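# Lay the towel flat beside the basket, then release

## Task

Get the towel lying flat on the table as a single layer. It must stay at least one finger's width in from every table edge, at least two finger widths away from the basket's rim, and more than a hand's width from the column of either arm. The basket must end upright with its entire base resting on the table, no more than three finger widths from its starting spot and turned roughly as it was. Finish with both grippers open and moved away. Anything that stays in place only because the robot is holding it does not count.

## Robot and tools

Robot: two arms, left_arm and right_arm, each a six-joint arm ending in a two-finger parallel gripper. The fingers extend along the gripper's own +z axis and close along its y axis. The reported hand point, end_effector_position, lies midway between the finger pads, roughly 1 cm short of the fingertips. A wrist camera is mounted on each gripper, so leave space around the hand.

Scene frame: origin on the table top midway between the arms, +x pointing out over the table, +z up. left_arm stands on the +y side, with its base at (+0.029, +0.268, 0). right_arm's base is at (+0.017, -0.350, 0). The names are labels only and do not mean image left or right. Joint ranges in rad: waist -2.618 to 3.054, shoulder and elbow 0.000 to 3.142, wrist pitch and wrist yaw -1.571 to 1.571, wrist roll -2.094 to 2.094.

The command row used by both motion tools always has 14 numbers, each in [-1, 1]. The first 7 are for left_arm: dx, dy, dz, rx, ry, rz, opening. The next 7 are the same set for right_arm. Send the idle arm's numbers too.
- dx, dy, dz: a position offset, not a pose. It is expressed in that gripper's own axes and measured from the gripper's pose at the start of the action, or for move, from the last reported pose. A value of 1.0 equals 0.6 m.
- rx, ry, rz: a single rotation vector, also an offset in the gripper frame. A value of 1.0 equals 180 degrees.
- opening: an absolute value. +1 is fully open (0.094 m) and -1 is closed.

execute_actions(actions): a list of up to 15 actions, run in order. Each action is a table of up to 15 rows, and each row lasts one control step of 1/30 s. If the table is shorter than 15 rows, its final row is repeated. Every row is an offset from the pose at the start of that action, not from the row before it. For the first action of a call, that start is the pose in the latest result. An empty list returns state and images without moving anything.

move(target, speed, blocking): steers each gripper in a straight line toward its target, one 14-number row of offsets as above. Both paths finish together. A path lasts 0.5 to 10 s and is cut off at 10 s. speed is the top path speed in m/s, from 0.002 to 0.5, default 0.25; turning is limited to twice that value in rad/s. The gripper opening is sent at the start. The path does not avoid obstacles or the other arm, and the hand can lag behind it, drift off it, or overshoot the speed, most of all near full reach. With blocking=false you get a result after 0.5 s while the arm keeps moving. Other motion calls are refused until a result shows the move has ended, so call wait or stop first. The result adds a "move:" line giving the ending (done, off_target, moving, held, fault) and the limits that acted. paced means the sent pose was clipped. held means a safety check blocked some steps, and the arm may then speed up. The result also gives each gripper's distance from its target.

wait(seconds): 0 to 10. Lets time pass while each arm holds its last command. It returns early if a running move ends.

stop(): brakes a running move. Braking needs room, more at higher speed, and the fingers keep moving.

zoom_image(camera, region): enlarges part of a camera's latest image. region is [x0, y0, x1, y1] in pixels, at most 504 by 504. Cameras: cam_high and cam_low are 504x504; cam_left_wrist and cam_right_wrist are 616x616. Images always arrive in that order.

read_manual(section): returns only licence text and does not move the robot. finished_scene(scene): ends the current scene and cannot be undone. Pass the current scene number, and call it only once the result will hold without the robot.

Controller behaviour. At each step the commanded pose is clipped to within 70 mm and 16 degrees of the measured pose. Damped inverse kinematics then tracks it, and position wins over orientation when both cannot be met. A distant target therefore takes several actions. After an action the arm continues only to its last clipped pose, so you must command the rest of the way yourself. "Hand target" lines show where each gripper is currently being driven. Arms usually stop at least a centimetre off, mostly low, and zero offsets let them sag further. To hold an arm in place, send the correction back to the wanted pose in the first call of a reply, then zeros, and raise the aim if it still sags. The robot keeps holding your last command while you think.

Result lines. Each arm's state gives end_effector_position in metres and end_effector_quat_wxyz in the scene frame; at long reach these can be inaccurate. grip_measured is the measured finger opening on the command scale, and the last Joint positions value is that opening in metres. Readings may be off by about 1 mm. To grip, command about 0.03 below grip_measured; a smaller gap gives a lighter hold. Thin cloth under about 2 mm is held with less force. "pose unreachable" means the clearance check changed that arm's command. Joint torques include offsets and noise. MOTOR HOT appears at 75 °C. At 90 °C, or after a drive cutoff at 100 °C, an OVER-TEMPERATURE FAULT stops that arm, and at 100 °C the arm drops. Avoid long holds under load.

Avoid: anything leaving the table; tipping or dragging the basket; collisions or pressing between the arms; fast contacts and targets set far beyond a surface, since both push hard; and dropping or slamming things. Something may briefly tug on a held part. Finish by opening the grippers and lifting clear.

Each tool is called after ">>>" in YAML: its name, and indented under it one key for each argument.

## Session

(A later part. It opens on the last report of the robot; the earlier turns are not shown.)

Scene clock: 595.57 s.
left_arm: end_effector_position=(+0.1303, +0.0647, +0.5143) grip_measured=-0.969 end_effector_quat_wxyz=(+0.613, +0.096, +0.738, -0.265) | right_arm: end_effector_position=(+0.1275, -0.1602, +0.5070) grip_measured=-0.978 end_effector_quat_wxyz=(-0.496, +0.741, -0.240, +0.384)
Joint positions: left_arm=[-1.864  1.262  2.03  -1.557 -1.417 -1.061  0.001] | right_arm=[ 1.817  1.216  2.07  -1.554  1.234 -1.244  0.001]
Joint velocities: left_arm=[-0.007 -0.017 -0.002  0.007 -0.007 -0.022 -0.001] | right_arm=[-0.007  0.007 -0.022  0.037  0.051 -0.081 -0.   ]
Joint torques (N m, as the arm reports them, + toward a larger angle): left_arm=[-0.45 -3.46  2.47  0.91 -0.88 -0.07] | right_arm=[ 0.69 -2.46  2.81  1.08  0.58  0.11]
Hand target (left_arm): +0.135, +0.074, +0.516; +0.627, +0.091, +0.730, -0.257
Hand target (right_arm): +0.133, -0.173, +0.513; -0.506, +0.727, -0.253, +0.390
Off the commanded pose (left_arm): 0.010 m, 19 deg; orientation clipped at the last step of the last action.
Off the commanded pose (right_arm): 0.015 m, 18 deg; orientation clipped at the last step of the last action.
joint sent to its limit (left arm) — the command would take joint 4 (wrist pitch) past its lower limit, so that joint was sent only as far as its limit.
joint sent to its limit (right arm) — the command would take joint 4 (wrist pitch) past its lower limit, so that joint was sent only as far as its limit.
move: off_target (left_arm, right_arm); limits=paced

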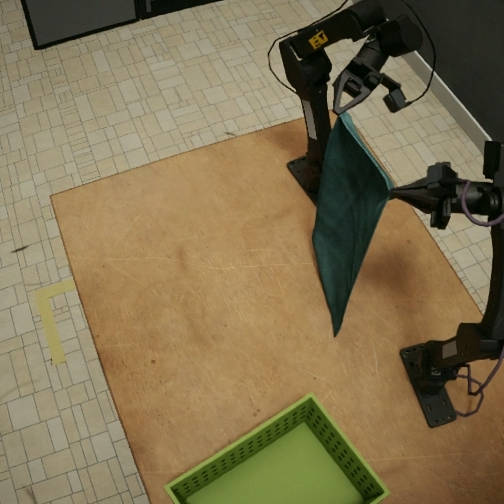

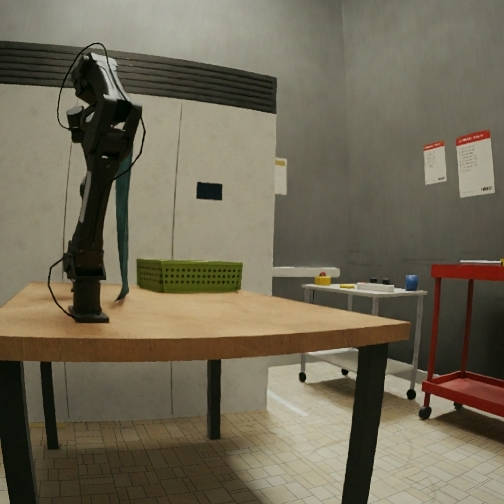

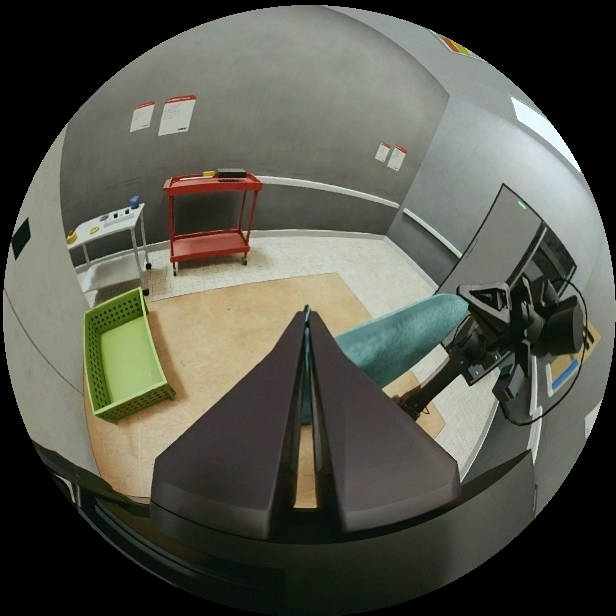

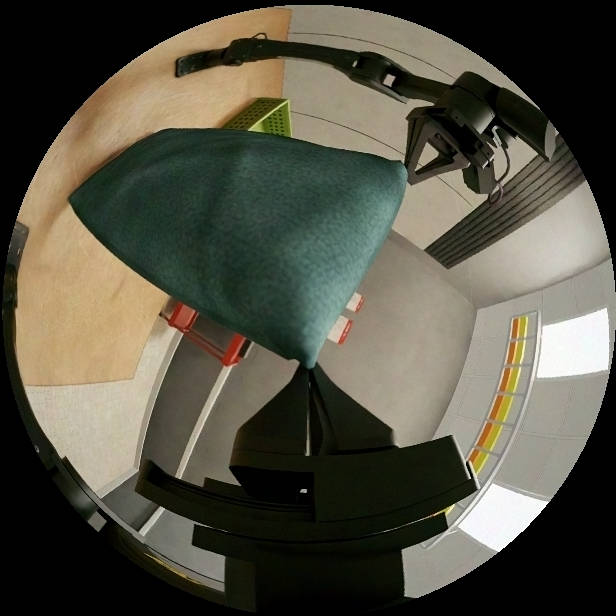

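>>> move:
  target: [0.125,0.135,0.155,-0.195,0.072,-0.075,-1, 0.062,0.16,0.162,-0.171,0.107,-0.039,-1]
  speed: 0.08

Scene clock: 623.03 s.
left_arm: end_effector_position=(+0.2256, +0.0646, +0.4160) grip_measured=-0.970 end_effector_quat_wxyz=(+0.498, -0.128, +0.845, -0.144) | right_arm: end_effector_position=(+0.2243, -0.1667, +0.4138) grip_measured=-0.978 end_effector_quat_wxyz=(-0.246, +0.783, -0.355, +0.447)
Joint positions: left_arm=[-1.225  1.389  1.939 -1.55  -0.99  -1.348  0.001] | right_arm=[ 1.184  1.36   1.92  -1.544  0.958 -1.327  0.001]
Joint velocities: left_arm=[-0.007  0.027 -0.022 -0.007 -0.022  0.022  0.   ] | right_arm=[ 0.002 -0.002 -0.002 -0.037  0.081  0.037 -0.   ]
Joint torques (N m, as the arm reports them, + toward a larger angle): left_arm=[ 0.84 -3.68  3.71  0.82 -0.64 -0.06] | right_arm=[-1.23 -2.2   4.55  0.85  0.51 -0.04]
Hand target (left_arm): +0.229, +0.071, +0.409; +0.503, -0.127, +0.846, -0.119
Hand target (right_arm): +0.229, -0.172, +0.412; -0.228, +0.781, -0.356, +0.460
Off the commanded pose (left_arm): 0.010 m, 7 deg.
Off the commanded pose (right_arm): 0.009 m, 4 deg.
joint sent to its limit (left arm) — the command would take joint 4 (wrist pitch) past its lower limit, so that joint was sent only as far as its limit.
joint sent to its limit (right arm) — the command would take joint 4 (wrist pitch) past its lower limit, so that joint was sent only as far as its limit.
move: off_target (left_arm, right_arm)

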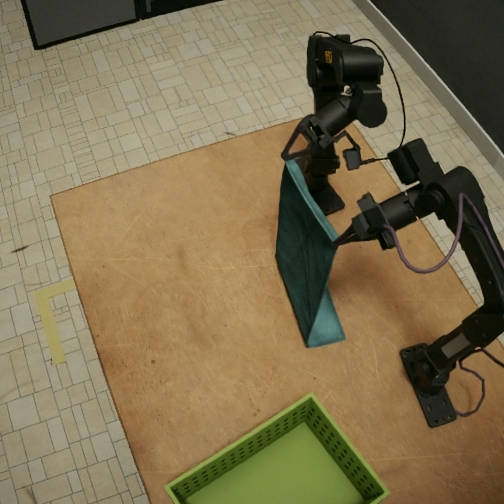

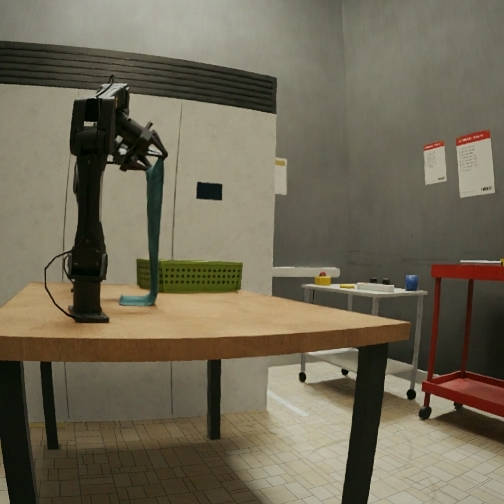

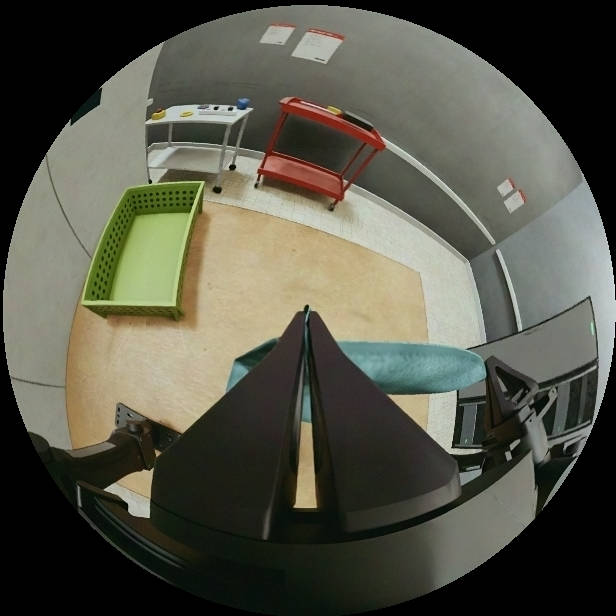

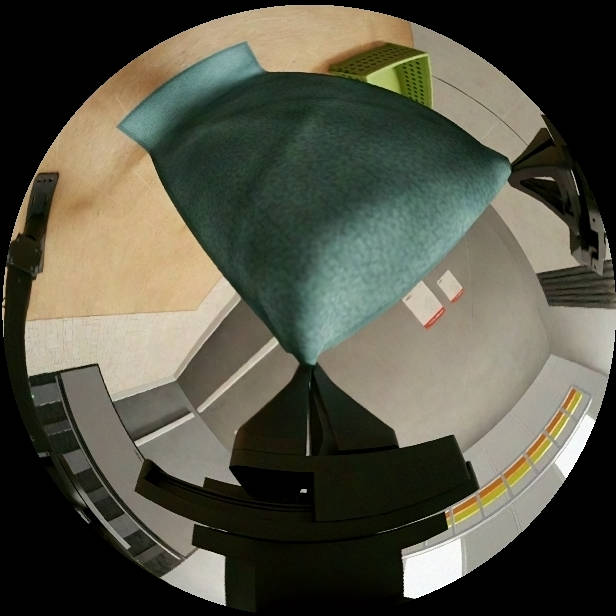

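>>> move:
  target: [0.055,0.057,0.24,-0.065,0.043,-0.080,-1, -0.027,0.06,0.245,-0.061,-0.025,-0.021,-1]
  speed: 0.08

Scene clock: 644.27 s.
left_arm: end_effector_position=(+0.3309, +0.0608, +0.3182) grip_measured=-0.970 end_effector_quat_wxyz=(+0.403, -0.272, +0.862, -0.143) | right_arm: end_effector_position=(+0.3297, -0.1633, +0.3125) grip_measured=-0.978 end_effector_quat_wxyz=(-0.174, +0.832, -0.354, +0.390)
Joint positions: left_arm=[-0.758  1.449  1.64  -1.087 -0.624 -1.279  0.001] | right_arm=[ 0.717  1.408  1.576 -1.031  0.58  -1.748  0.001]
Joint velocities: left_arm=[-0.022  0.017 -0.002 -0.066  0.007 -0.066  0.001] | right_arm=[-0.007  0.002 -0.007 -0.022 -0.022 -0.051 -0.001]
Joint torques (N m, as the arm reports them, + toward a larger angle): left_arm=[ 0.85 -6.13  5.67  1.24 -0.39  0.08] | right_arm=[-1.08 -3.66  6.54  1.21  0.25 -0.06]
Hand target (left_arm): +0.332, +0.066, +0.309; +0.401, -0.272, +0.866, -0.125
Hand target (right_arm): +0.334, -0.167, +0.310; -0.167, +0.830, -0.358, +0.393
Off the commanded pose (left_arm): 0.011 m, 2 deg.
Off the commanded pose (right_arm): 0.007 m, 1 deg.
move: off_target (left_arm)

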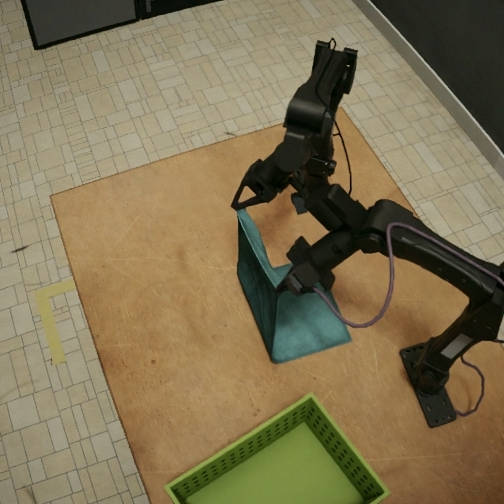

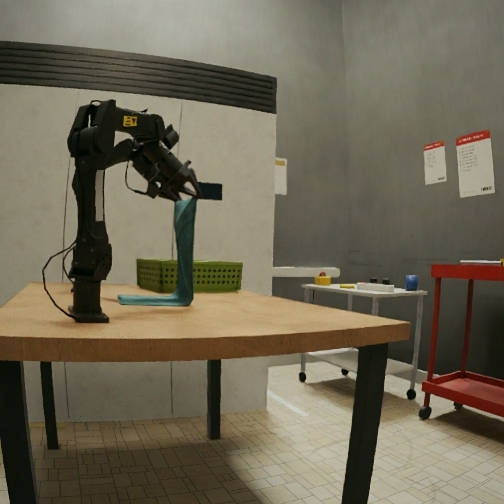

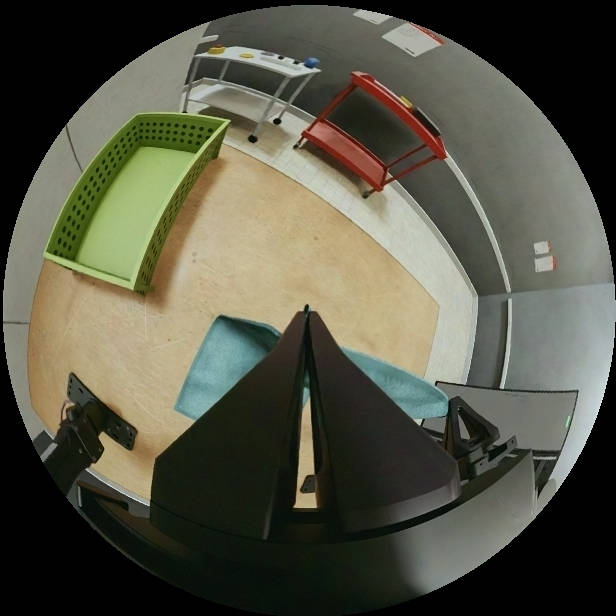

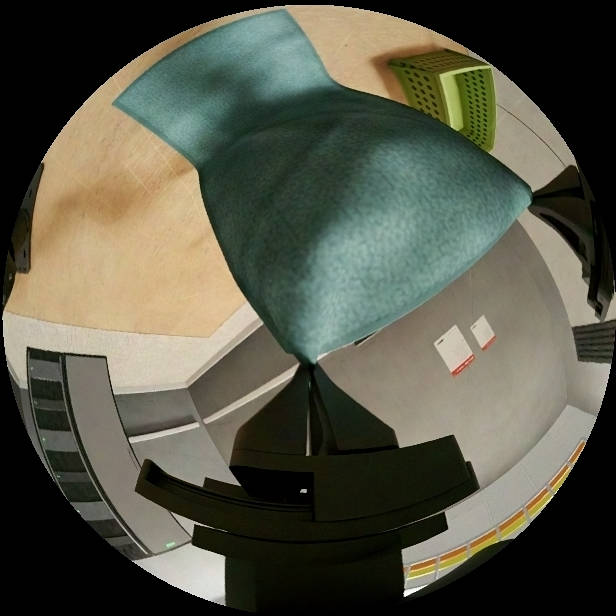

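>>> move:
  target: [0.01,0.027,0.255,-0.036,0.032,-0.024,-1, -0.005,0.017,0.25,-0.039,-0.027,0.048,-1]
  speed: 0.08

Scene clock: 656.43 s.
left_arm: end_effector_position=(+0.4379, +0.0588, +0.2122) grip_measured=-0.970 end_effector_quat_wxyz=(+0.337, -0.319, +0.876, -0.132) | right_arm: end_effector_position=(+0.4307, -0.1638, +0.1990) grip_measured=-0.978 end_effector_quat_wxyz=(-0.155, +0.837, -0.422, +0.311)
Joint positions: left_arm=[-0.489  1.73   1.572 -0.767 -0.391 -1.191  0.001] | right_arm=[ 0.468  1.715  1.519 -0.745  0.356 -1.766  0.001]
Joint velocities: left_arm=[-0.007 -0.002 -0.007 -0.022  0.007  0.066 -0.001] | right_arm=[-0.007 -0.007 -0.022 -0.095  0.037 -0.022  0.   ]
Joint torques (N m, as the arm reports them, + toward a larger angle): left_arm=[ 0.75 -9.67  7.85  1.3  -0.25  0.16] | right_arm=[-1.31 -7.01  9.9   1.17  0.06  0.05]
Hand target (left_arm): +0.439, +0.064, +0.209; +0.337, -0.318, +0.878, -0.123
Hand target (right_arm): +0.438, -0.167, +0.210; -0.166, +0.828, -0.430, +0.320
Off the commanded pose (left_arm): 0.008 m, 1 deg.
Off the commanded pose (right_arm): 0.014 m, 2 deg.
move: off_target (right_arm)

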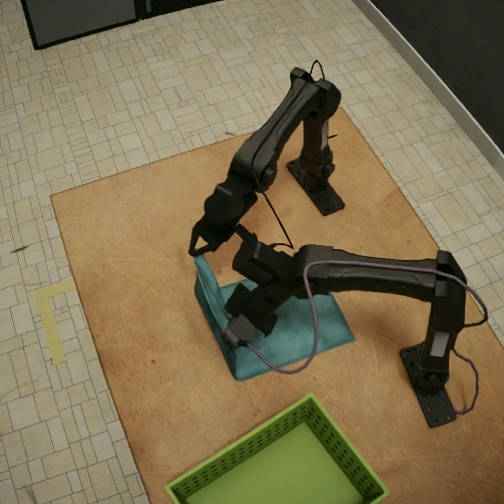

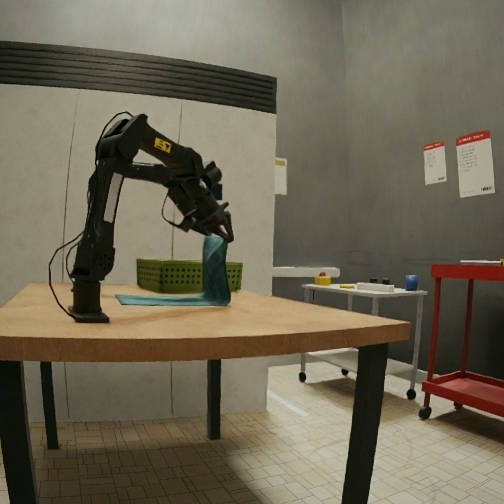

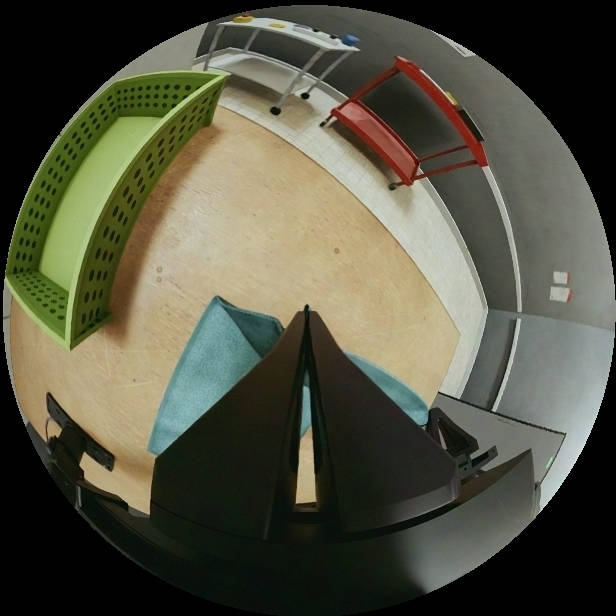

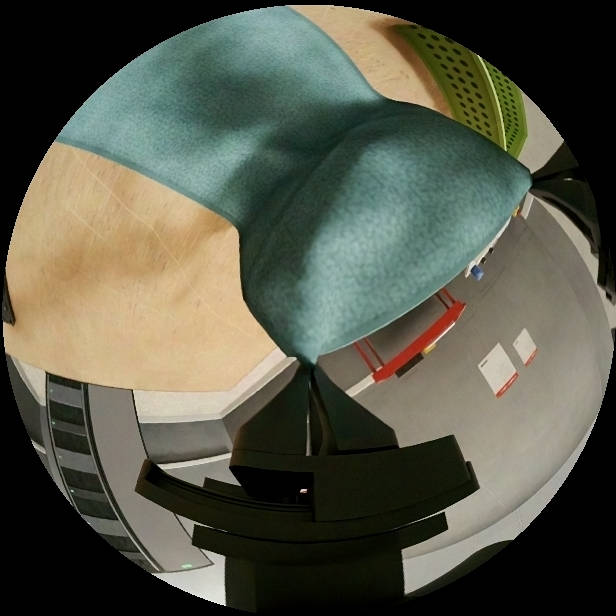

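>>> move:
  target: [-0.028,-0.008,0.21,-0.02,0.015,-0.009,-1, 0.039,-0.048,0.194,-0.011,-0.01,0.008,-1]
  speed: 0.07

Scene clock: 670.73 s.
left_arm: end_effector_position=(+0.5279, +0.0605, +0.1235) grip_measured=-0.970 end_effector_quat_wxyz=(+0.298, -0.340, +0.884, -0.115) | right_arm: end_effector_position=(+0.5253, -0.1624, +0.1233) grip_measured=-0.978 end_effector_quat_wxyz=(-0.141, +0.846, -0.431, +0.280)
Joint positions: left_arm=[-0.355  2.098  1.765 -0.646 -0.288 -1.136  0.001] | right_arm=[ 0.345  2.101  1.775 -0.653  0.257 -1.841  0.001]
Joint velocities: left_arm=[-0.002 -0.002  0.032 -0.037 -0.007 -0.022  0.   ] | right_arm=[-0.007 -0.002  0.017 -0.022 -0.007 -0.066 -0.   ]
Joint torques (N m, as the arm reports them, + toward a larger angle): left_arm=[  0.72 -13.13  10.52   1.2   -0.12   0.14] | right_arm=[ -1.01 -10.01  10.24   1.1    0.11   0.  ]
Hand target (left_arm): +0.534, +0.063, +0.129; +0.304, -0.339, +0.883, -0.116
Hand target (right_arm): +0.534, -0.166, +0.134; -0.150, +0.839, -0.435, +0.290
Off the commanded pose (left_arm): 0.010 m, 1 deg.
Off the commanded pose (right_arm): 0.015 m, 2 deg.
move: off_target (right_arm)

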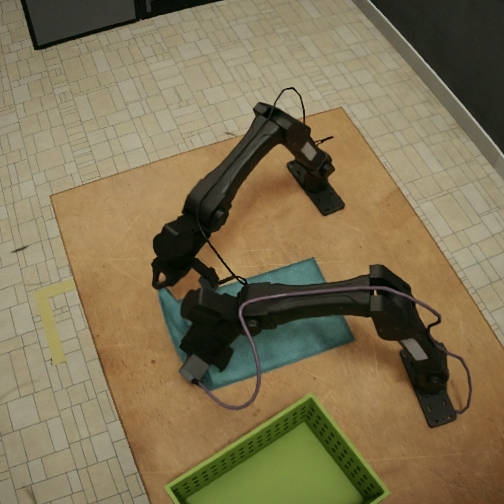

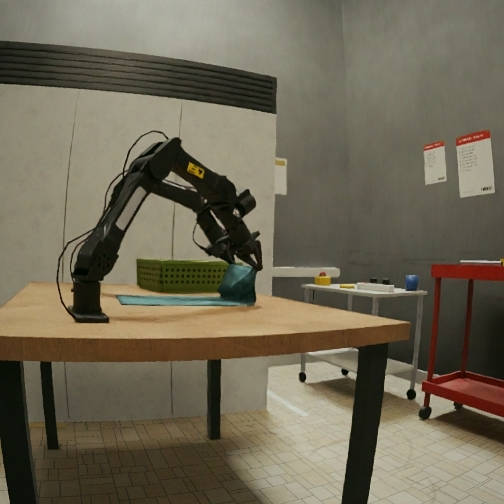

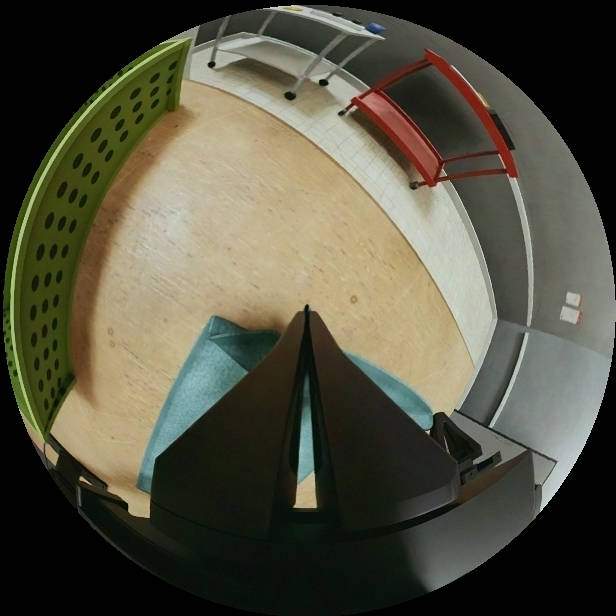

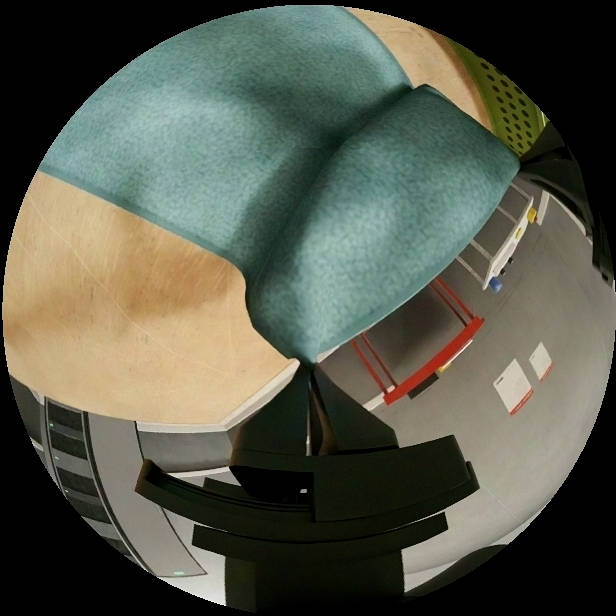

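>>> execute_actions:
  actions: []

Scene clock: 679.47 s.
left_arm: end_effector_position=(+0.5281, +0.0604, +0.1238) grip_measured=-0.970 end_effector_quat_wxyz=(+0.298, -0.340, +0.884, -0.115) | right_arm: end_effector_position=(+0.5255, -0.1623, +0.1238) grip_measured=-0.978 end_effector_quat_wxyz=(-0.142, +0.846, -0.431, +0.281)
Joint positions: left_arm=[-0.355  2.098  1.766 -0.646 -0.288 -1.135  0.001] | right_arm=[ 0.345  2.101  1.776 -0.653  0.257 -1.841  0.001]
Joint velocities: left_arm=[-0.002 -0.012  0.012 -0.022 -0.007 -0.051 -0.001] | right_arm=[-0.007 -0.012  0.017 -0.051 -0.022  0.022 -0.   ]
Joint torques (N m, as the arm reports them, + toward a larger angle): left_arm=[  0.66 -13.09  10.72   1.2   -0.14   0.15] | right_arm=[ -0.98 -10.05  10.15   1.1    0.1   -0.04]
Hand target (left_arm): +0.534, +0.063, +0.129; +0.304, -0.339, +0.883, -0.116
Hand target (right_arm): +0.534, -0.166, +0.135; -0.150, +0.839, -0.435, +0.290
Off the commanded pose (left_arm): 0.010 m, 1 deg.
Off the commanded pose (right_arm): 0.015 m, 2 deg.

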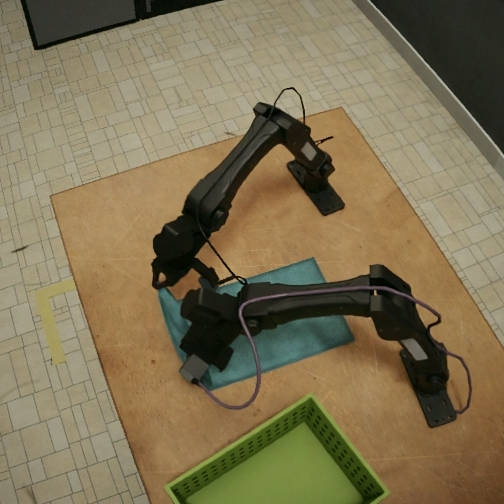

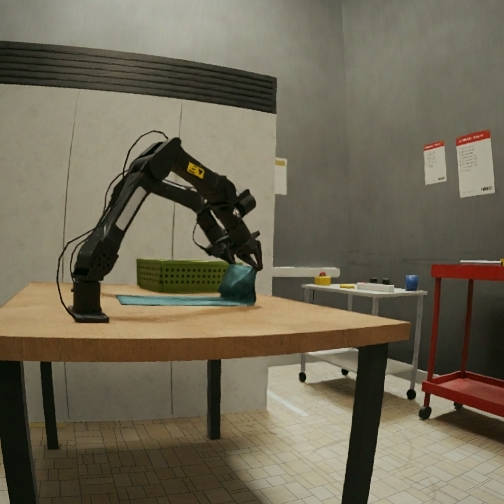

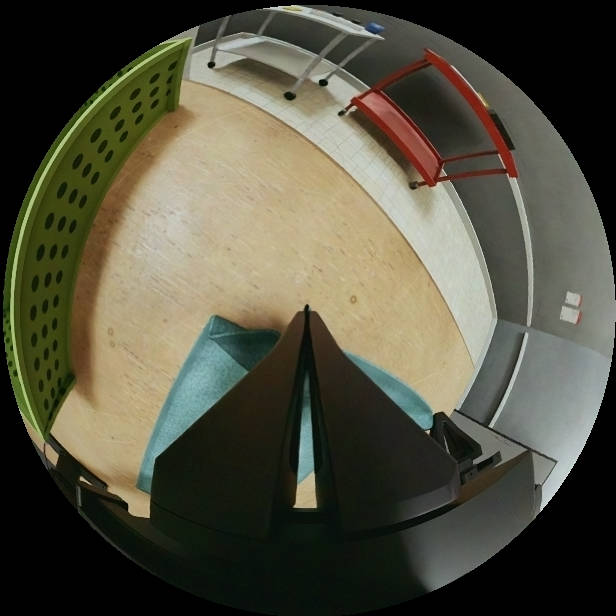

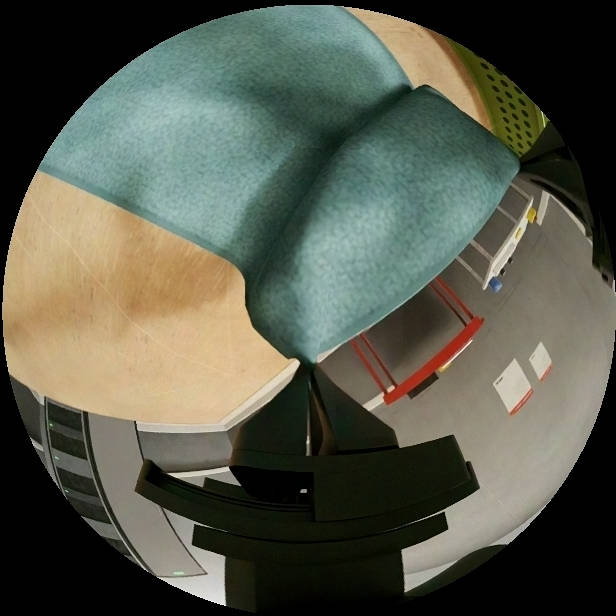

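>>> move:
  target: [-0.019,-0.017,0.145,0,0,0,-1, 0.021,-0.018,0.145,0,0,0,-1]
  speed: 0.06

Scene clock: 696.03 s.
left_arm: end_effector_position=(+0.5861, +0.0571, +0.0590) grip_measured=-0.970 end_effector_quat_wxyz=(+0.293, -0.341, +0.886, -0.113) | right_arm: end_effector_position=(+0.5796, -0.1631, +0.0519) grip_measured=-0.978 end_effector_quat_wxyz=(-0.130, +0.852, -0.428, +0.271)
Joint positions: left_arm=[-0.305  2.374  1.968 -0.572 -0.257 -1.097  0.001] | right_arm=[ 0.296  2.381  1.968 -0.586  0.227 -1.89   0.001]
Joint velocities: left_arm=[ 0.007 -0.017  0.022  0.007  0.11   0.007  0.   ] | right_arm=[ 0.002 -0.007  0.032  0.037  0.007 -0.11  -0.001]
Joint torques (N m, as the arm reports them, + toward a larger angle): left_arm=[  0.59 -15.27  10.61   1.25  -0.14   0.16] | right_arm=[ -0.73 -11.85   9.99   1.11   0.07  -0.06]
Hand target (left_arm): +0.593, +0.059, +0.064; +0.299, -0.340, +0.884, -0.116
Hand target (right_arm): +0.589, -0.167, +0.063; -0.141, +0.846, -0.431, +0.281
Off the commanded pose (left_arm): 0.009 m, 1 deg.
Off the commanded pose (right_arm): 0.016 m, 2 deg.
move: off_target (right_arm)

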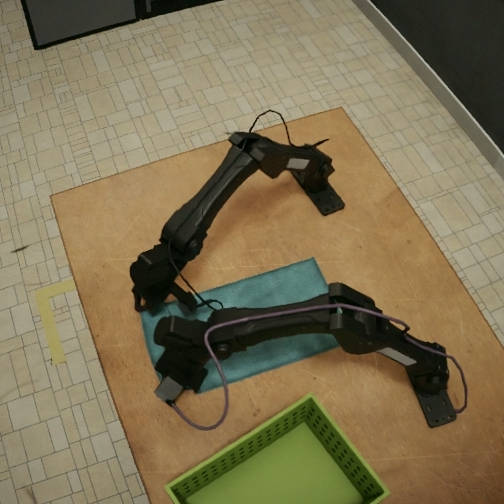

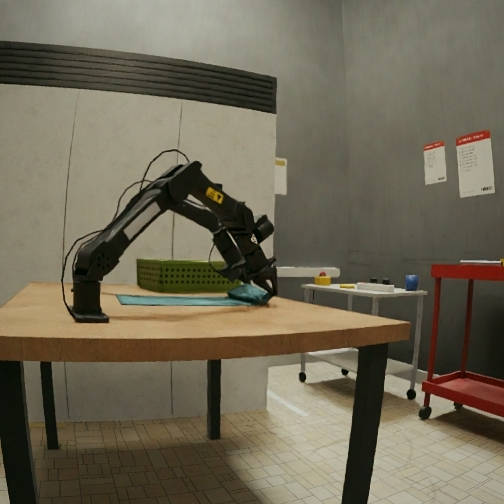

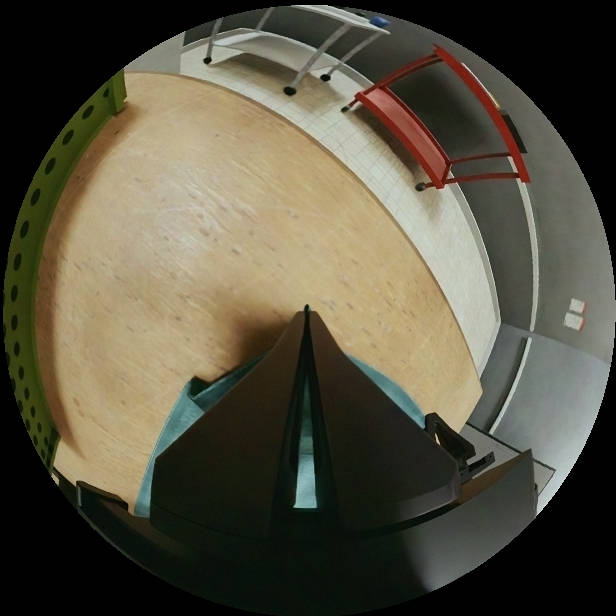

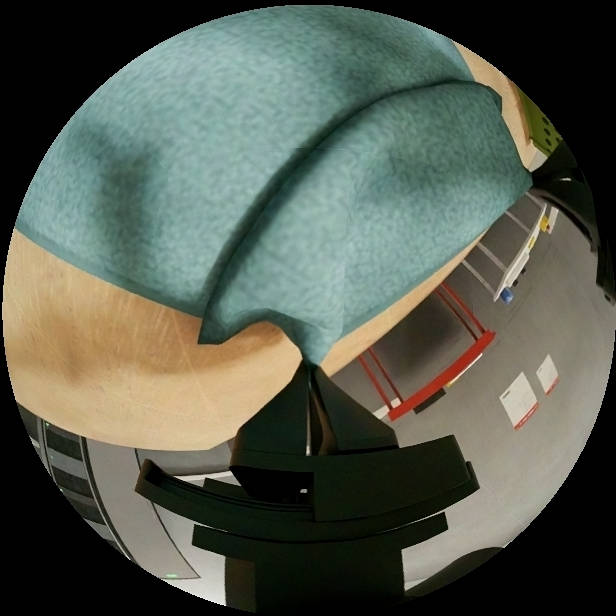

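>>> move:
  target: [-0.062,-0.052,0.045,0,0,0,-1, 0.062,-0.077,0.040,0,0,0,-1]
  speed: 0.05

Scene clock: 704.07 s.
left_arm: end_effector_position=(+0.6410, +0.0561, +0.0678) grip_measured=-0.970 end_effector_quat_wxyz=(+0.299, -0.345, +0.882, -0.118) | right_arm: end_effector_position=(+0.6414, -0.1605, +0.0591) grip_measured=-0.978 end_effector_quat_wxyz=(-0.132, +0.852, -0.425, +0.276)
Joint positions: left_arm=[-0.265  2.669  2.539 -0.823 -0.237 -1.069  0.001] | right_arm=[ 0.26   2.822  2.824 -0.982  0.211 -1.929  0.001]
Joint velocities: left_arm=[-0.002  0.017  0.012 -0.007  0.066 -0.037 -0.   ] | right_arm=[-0.012  0.017  0.071 -0.095  0.022 -0.037 -0.001]
Joint torques (N m, as the arm reports them, + toward a larger angle): left_arm=[  0.41 -16.72  10.64   1.1   -0.04   0.17] | right_arm=[ -0.79 -13.38   9.91   1.02   0.04  -0.05]
Hand target (left_arm): +0.641, +0.059, +0.066; +0.294, -0.341, +0.885, -0.114
Hand target (right_arm): +0.642, -0.165, +0.066; -0.136, +0.851, -0.426, +0.276
Off the commanded pose (left_arm): 0.003 m, 1 deg.
Off the commanded pose (right_arm): 0.009 m, 1 deg.
elbow stopped short (right arm): the move would have taken joint 3 (elbow) straighter than the controller allows; a more bent joint 3 avoids this.
move: done

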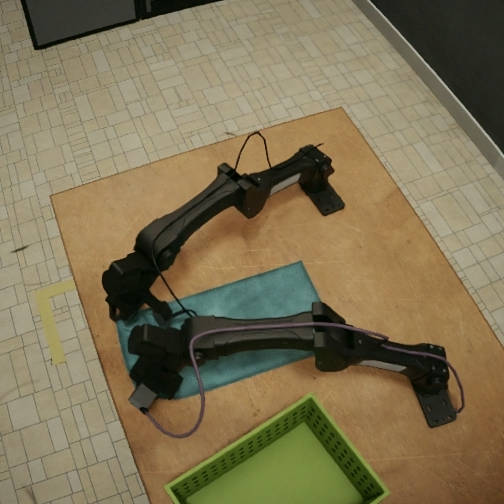

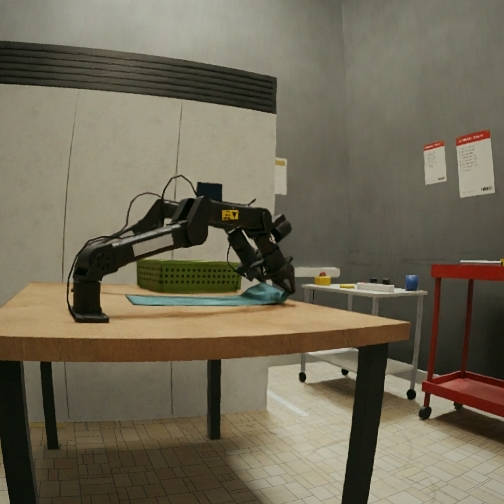

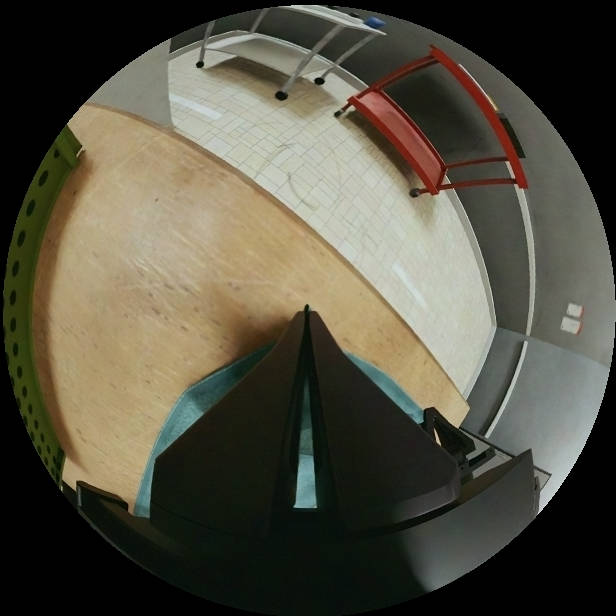

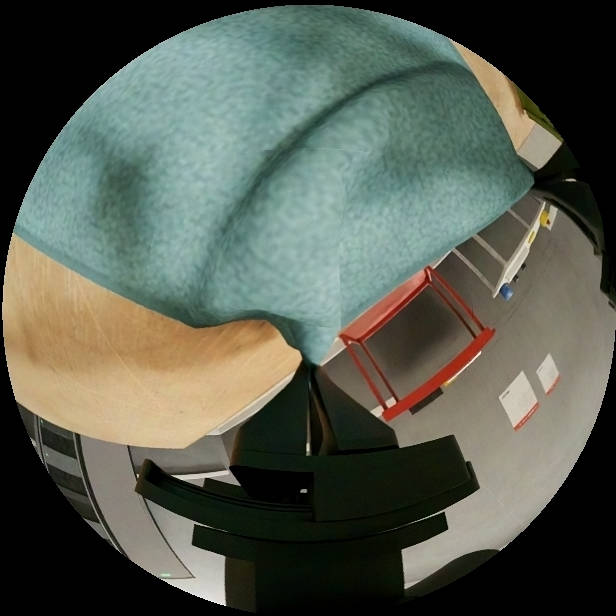

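>>> zoom_image:
  camera: "cam_high"
  region: [40, 220, 280, 440]

>>> zoom_image:
  camera: "cam_low"
  region: [100, 230, 420, 360]

Region (40, 220, 280, 440) of cam_high's 504x504 image, scaled by 2.100, with more detail than that image has; it fills the top 462 rows of this view, and the rest is white.

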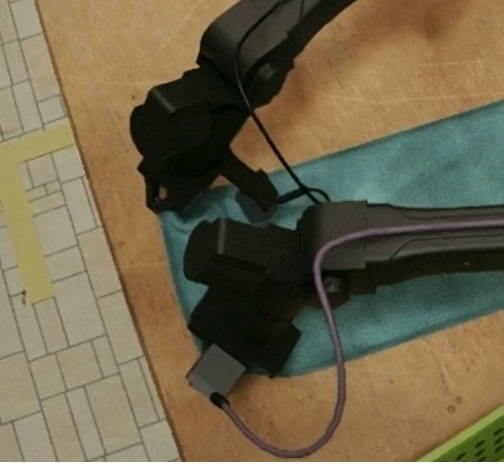

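Region (100, 230, 420, 360) of cam_low's 504x504 image, scaled by 1.575, with more detail than that image has; it fills the top 205 rows of this view, and the rest is white.

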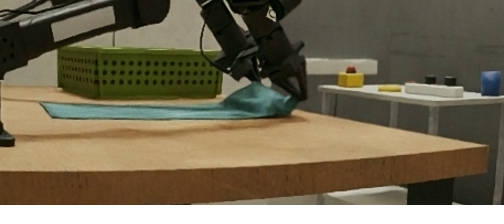

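>>> move:
  target: [-0.023,-0.014,0.031,0.074,-0.082,0,-1, 0.024,-0.022,0.024,0.090,0.065,0,-1]
  speed: 0.05

Scene clock: 729.70 s.
left_arm: end_effector_position=(+0.6692, +0.0568, +0.0610) grip_measured=-0.970 end_effector_quat_wxyz=(+0.442, -0.325, +0.815, -0.186) | right_arm: end_effector_position=(+0.6632, -0.1644, +0.0371) grip_measured=-0.978 end_effector_quat_wxyz=(-0.202, +0.800, -0.395, +0.404)
Joint positions: left_arm=[-0.269  2.519  1.977 -0.063 -0.321 -0.993  0.001] | right_arm=[ 0.26   2.558  2.003 -0.108  0.275 -2.009  0.001]
Joint velocities: left_arm=[ 0.002  0.012 -0.022 -0.037  0.007  0.051  0.   ] | right_arm=[ 0.017 -0.032 -0.007  0.037  0.022 -0.007 -0.   ]
Joint torques (N m, as the arm reports them, + toward a larger angle): left_arm=[ -0.38 -18.74   5.96   1.73  -0.39   0.18] | right_arm=[  0.22 -15.65   6.72   1.48   0.27  -0.11]
Hand target (left_arm): +0.665, +0.059, +0.062; +0.447, -0.322, +0.816, -0.174
Hand target (right_arm): +0.664, -0.165, +0.058; -0.207, +0.792, -0.394, +0.418
Off the commanded pose (left_arm): 0.005 m, 2 deg.
Off the commanded pose (right_arm): 0.022 m, 2 deg.
move: off_target (right_arm)

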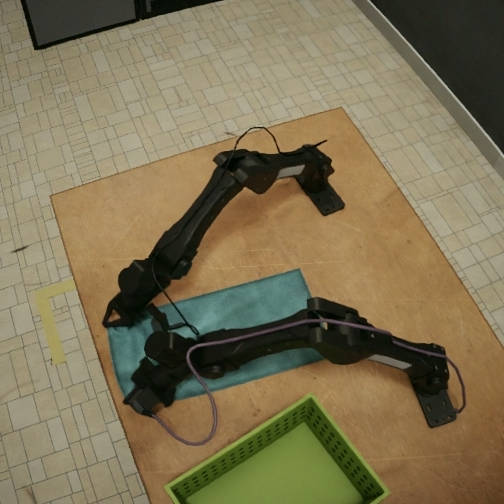

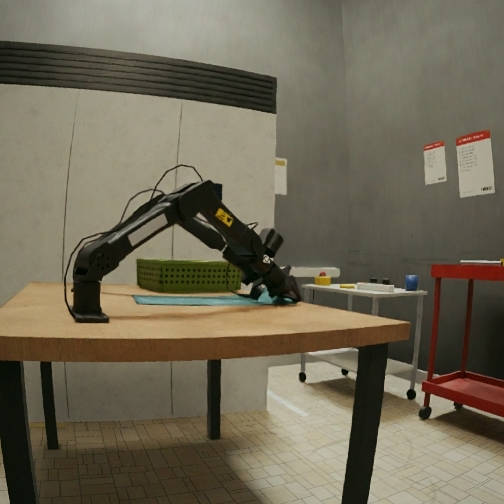

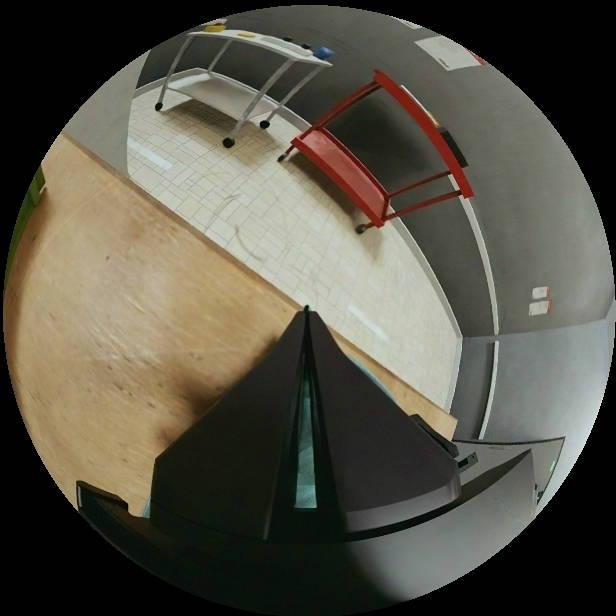

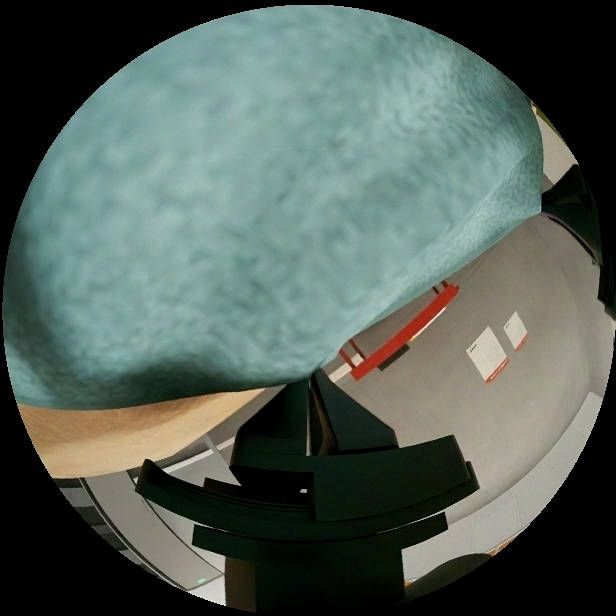

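>>> zoom_image:
  camera: "cam_high"
  region: [40, 220, 360, 440]

>>> zoom_image:
  camera: "cam_low"
  region: [100, 230, 420, 360]

Region (40, 220, 360, 440) of cam_high's 504x504 image, scaled by 1.575, with more detail than that image has; it fills the top 346 rows of this view, and the rest is white.

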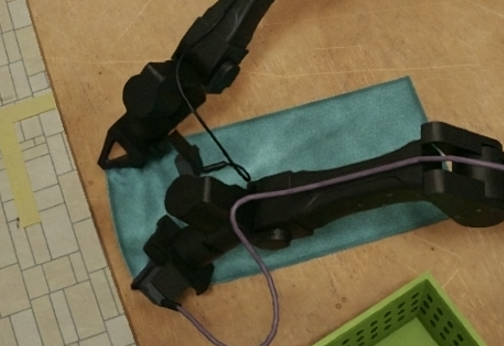

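Region (100, 230, 420, 360) of cam_low's 504x504 image, scaled by 1.575, with more detail than that image has; it fills the top 205 rows of this view, and the rest is white.

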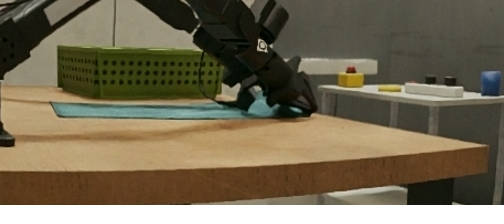

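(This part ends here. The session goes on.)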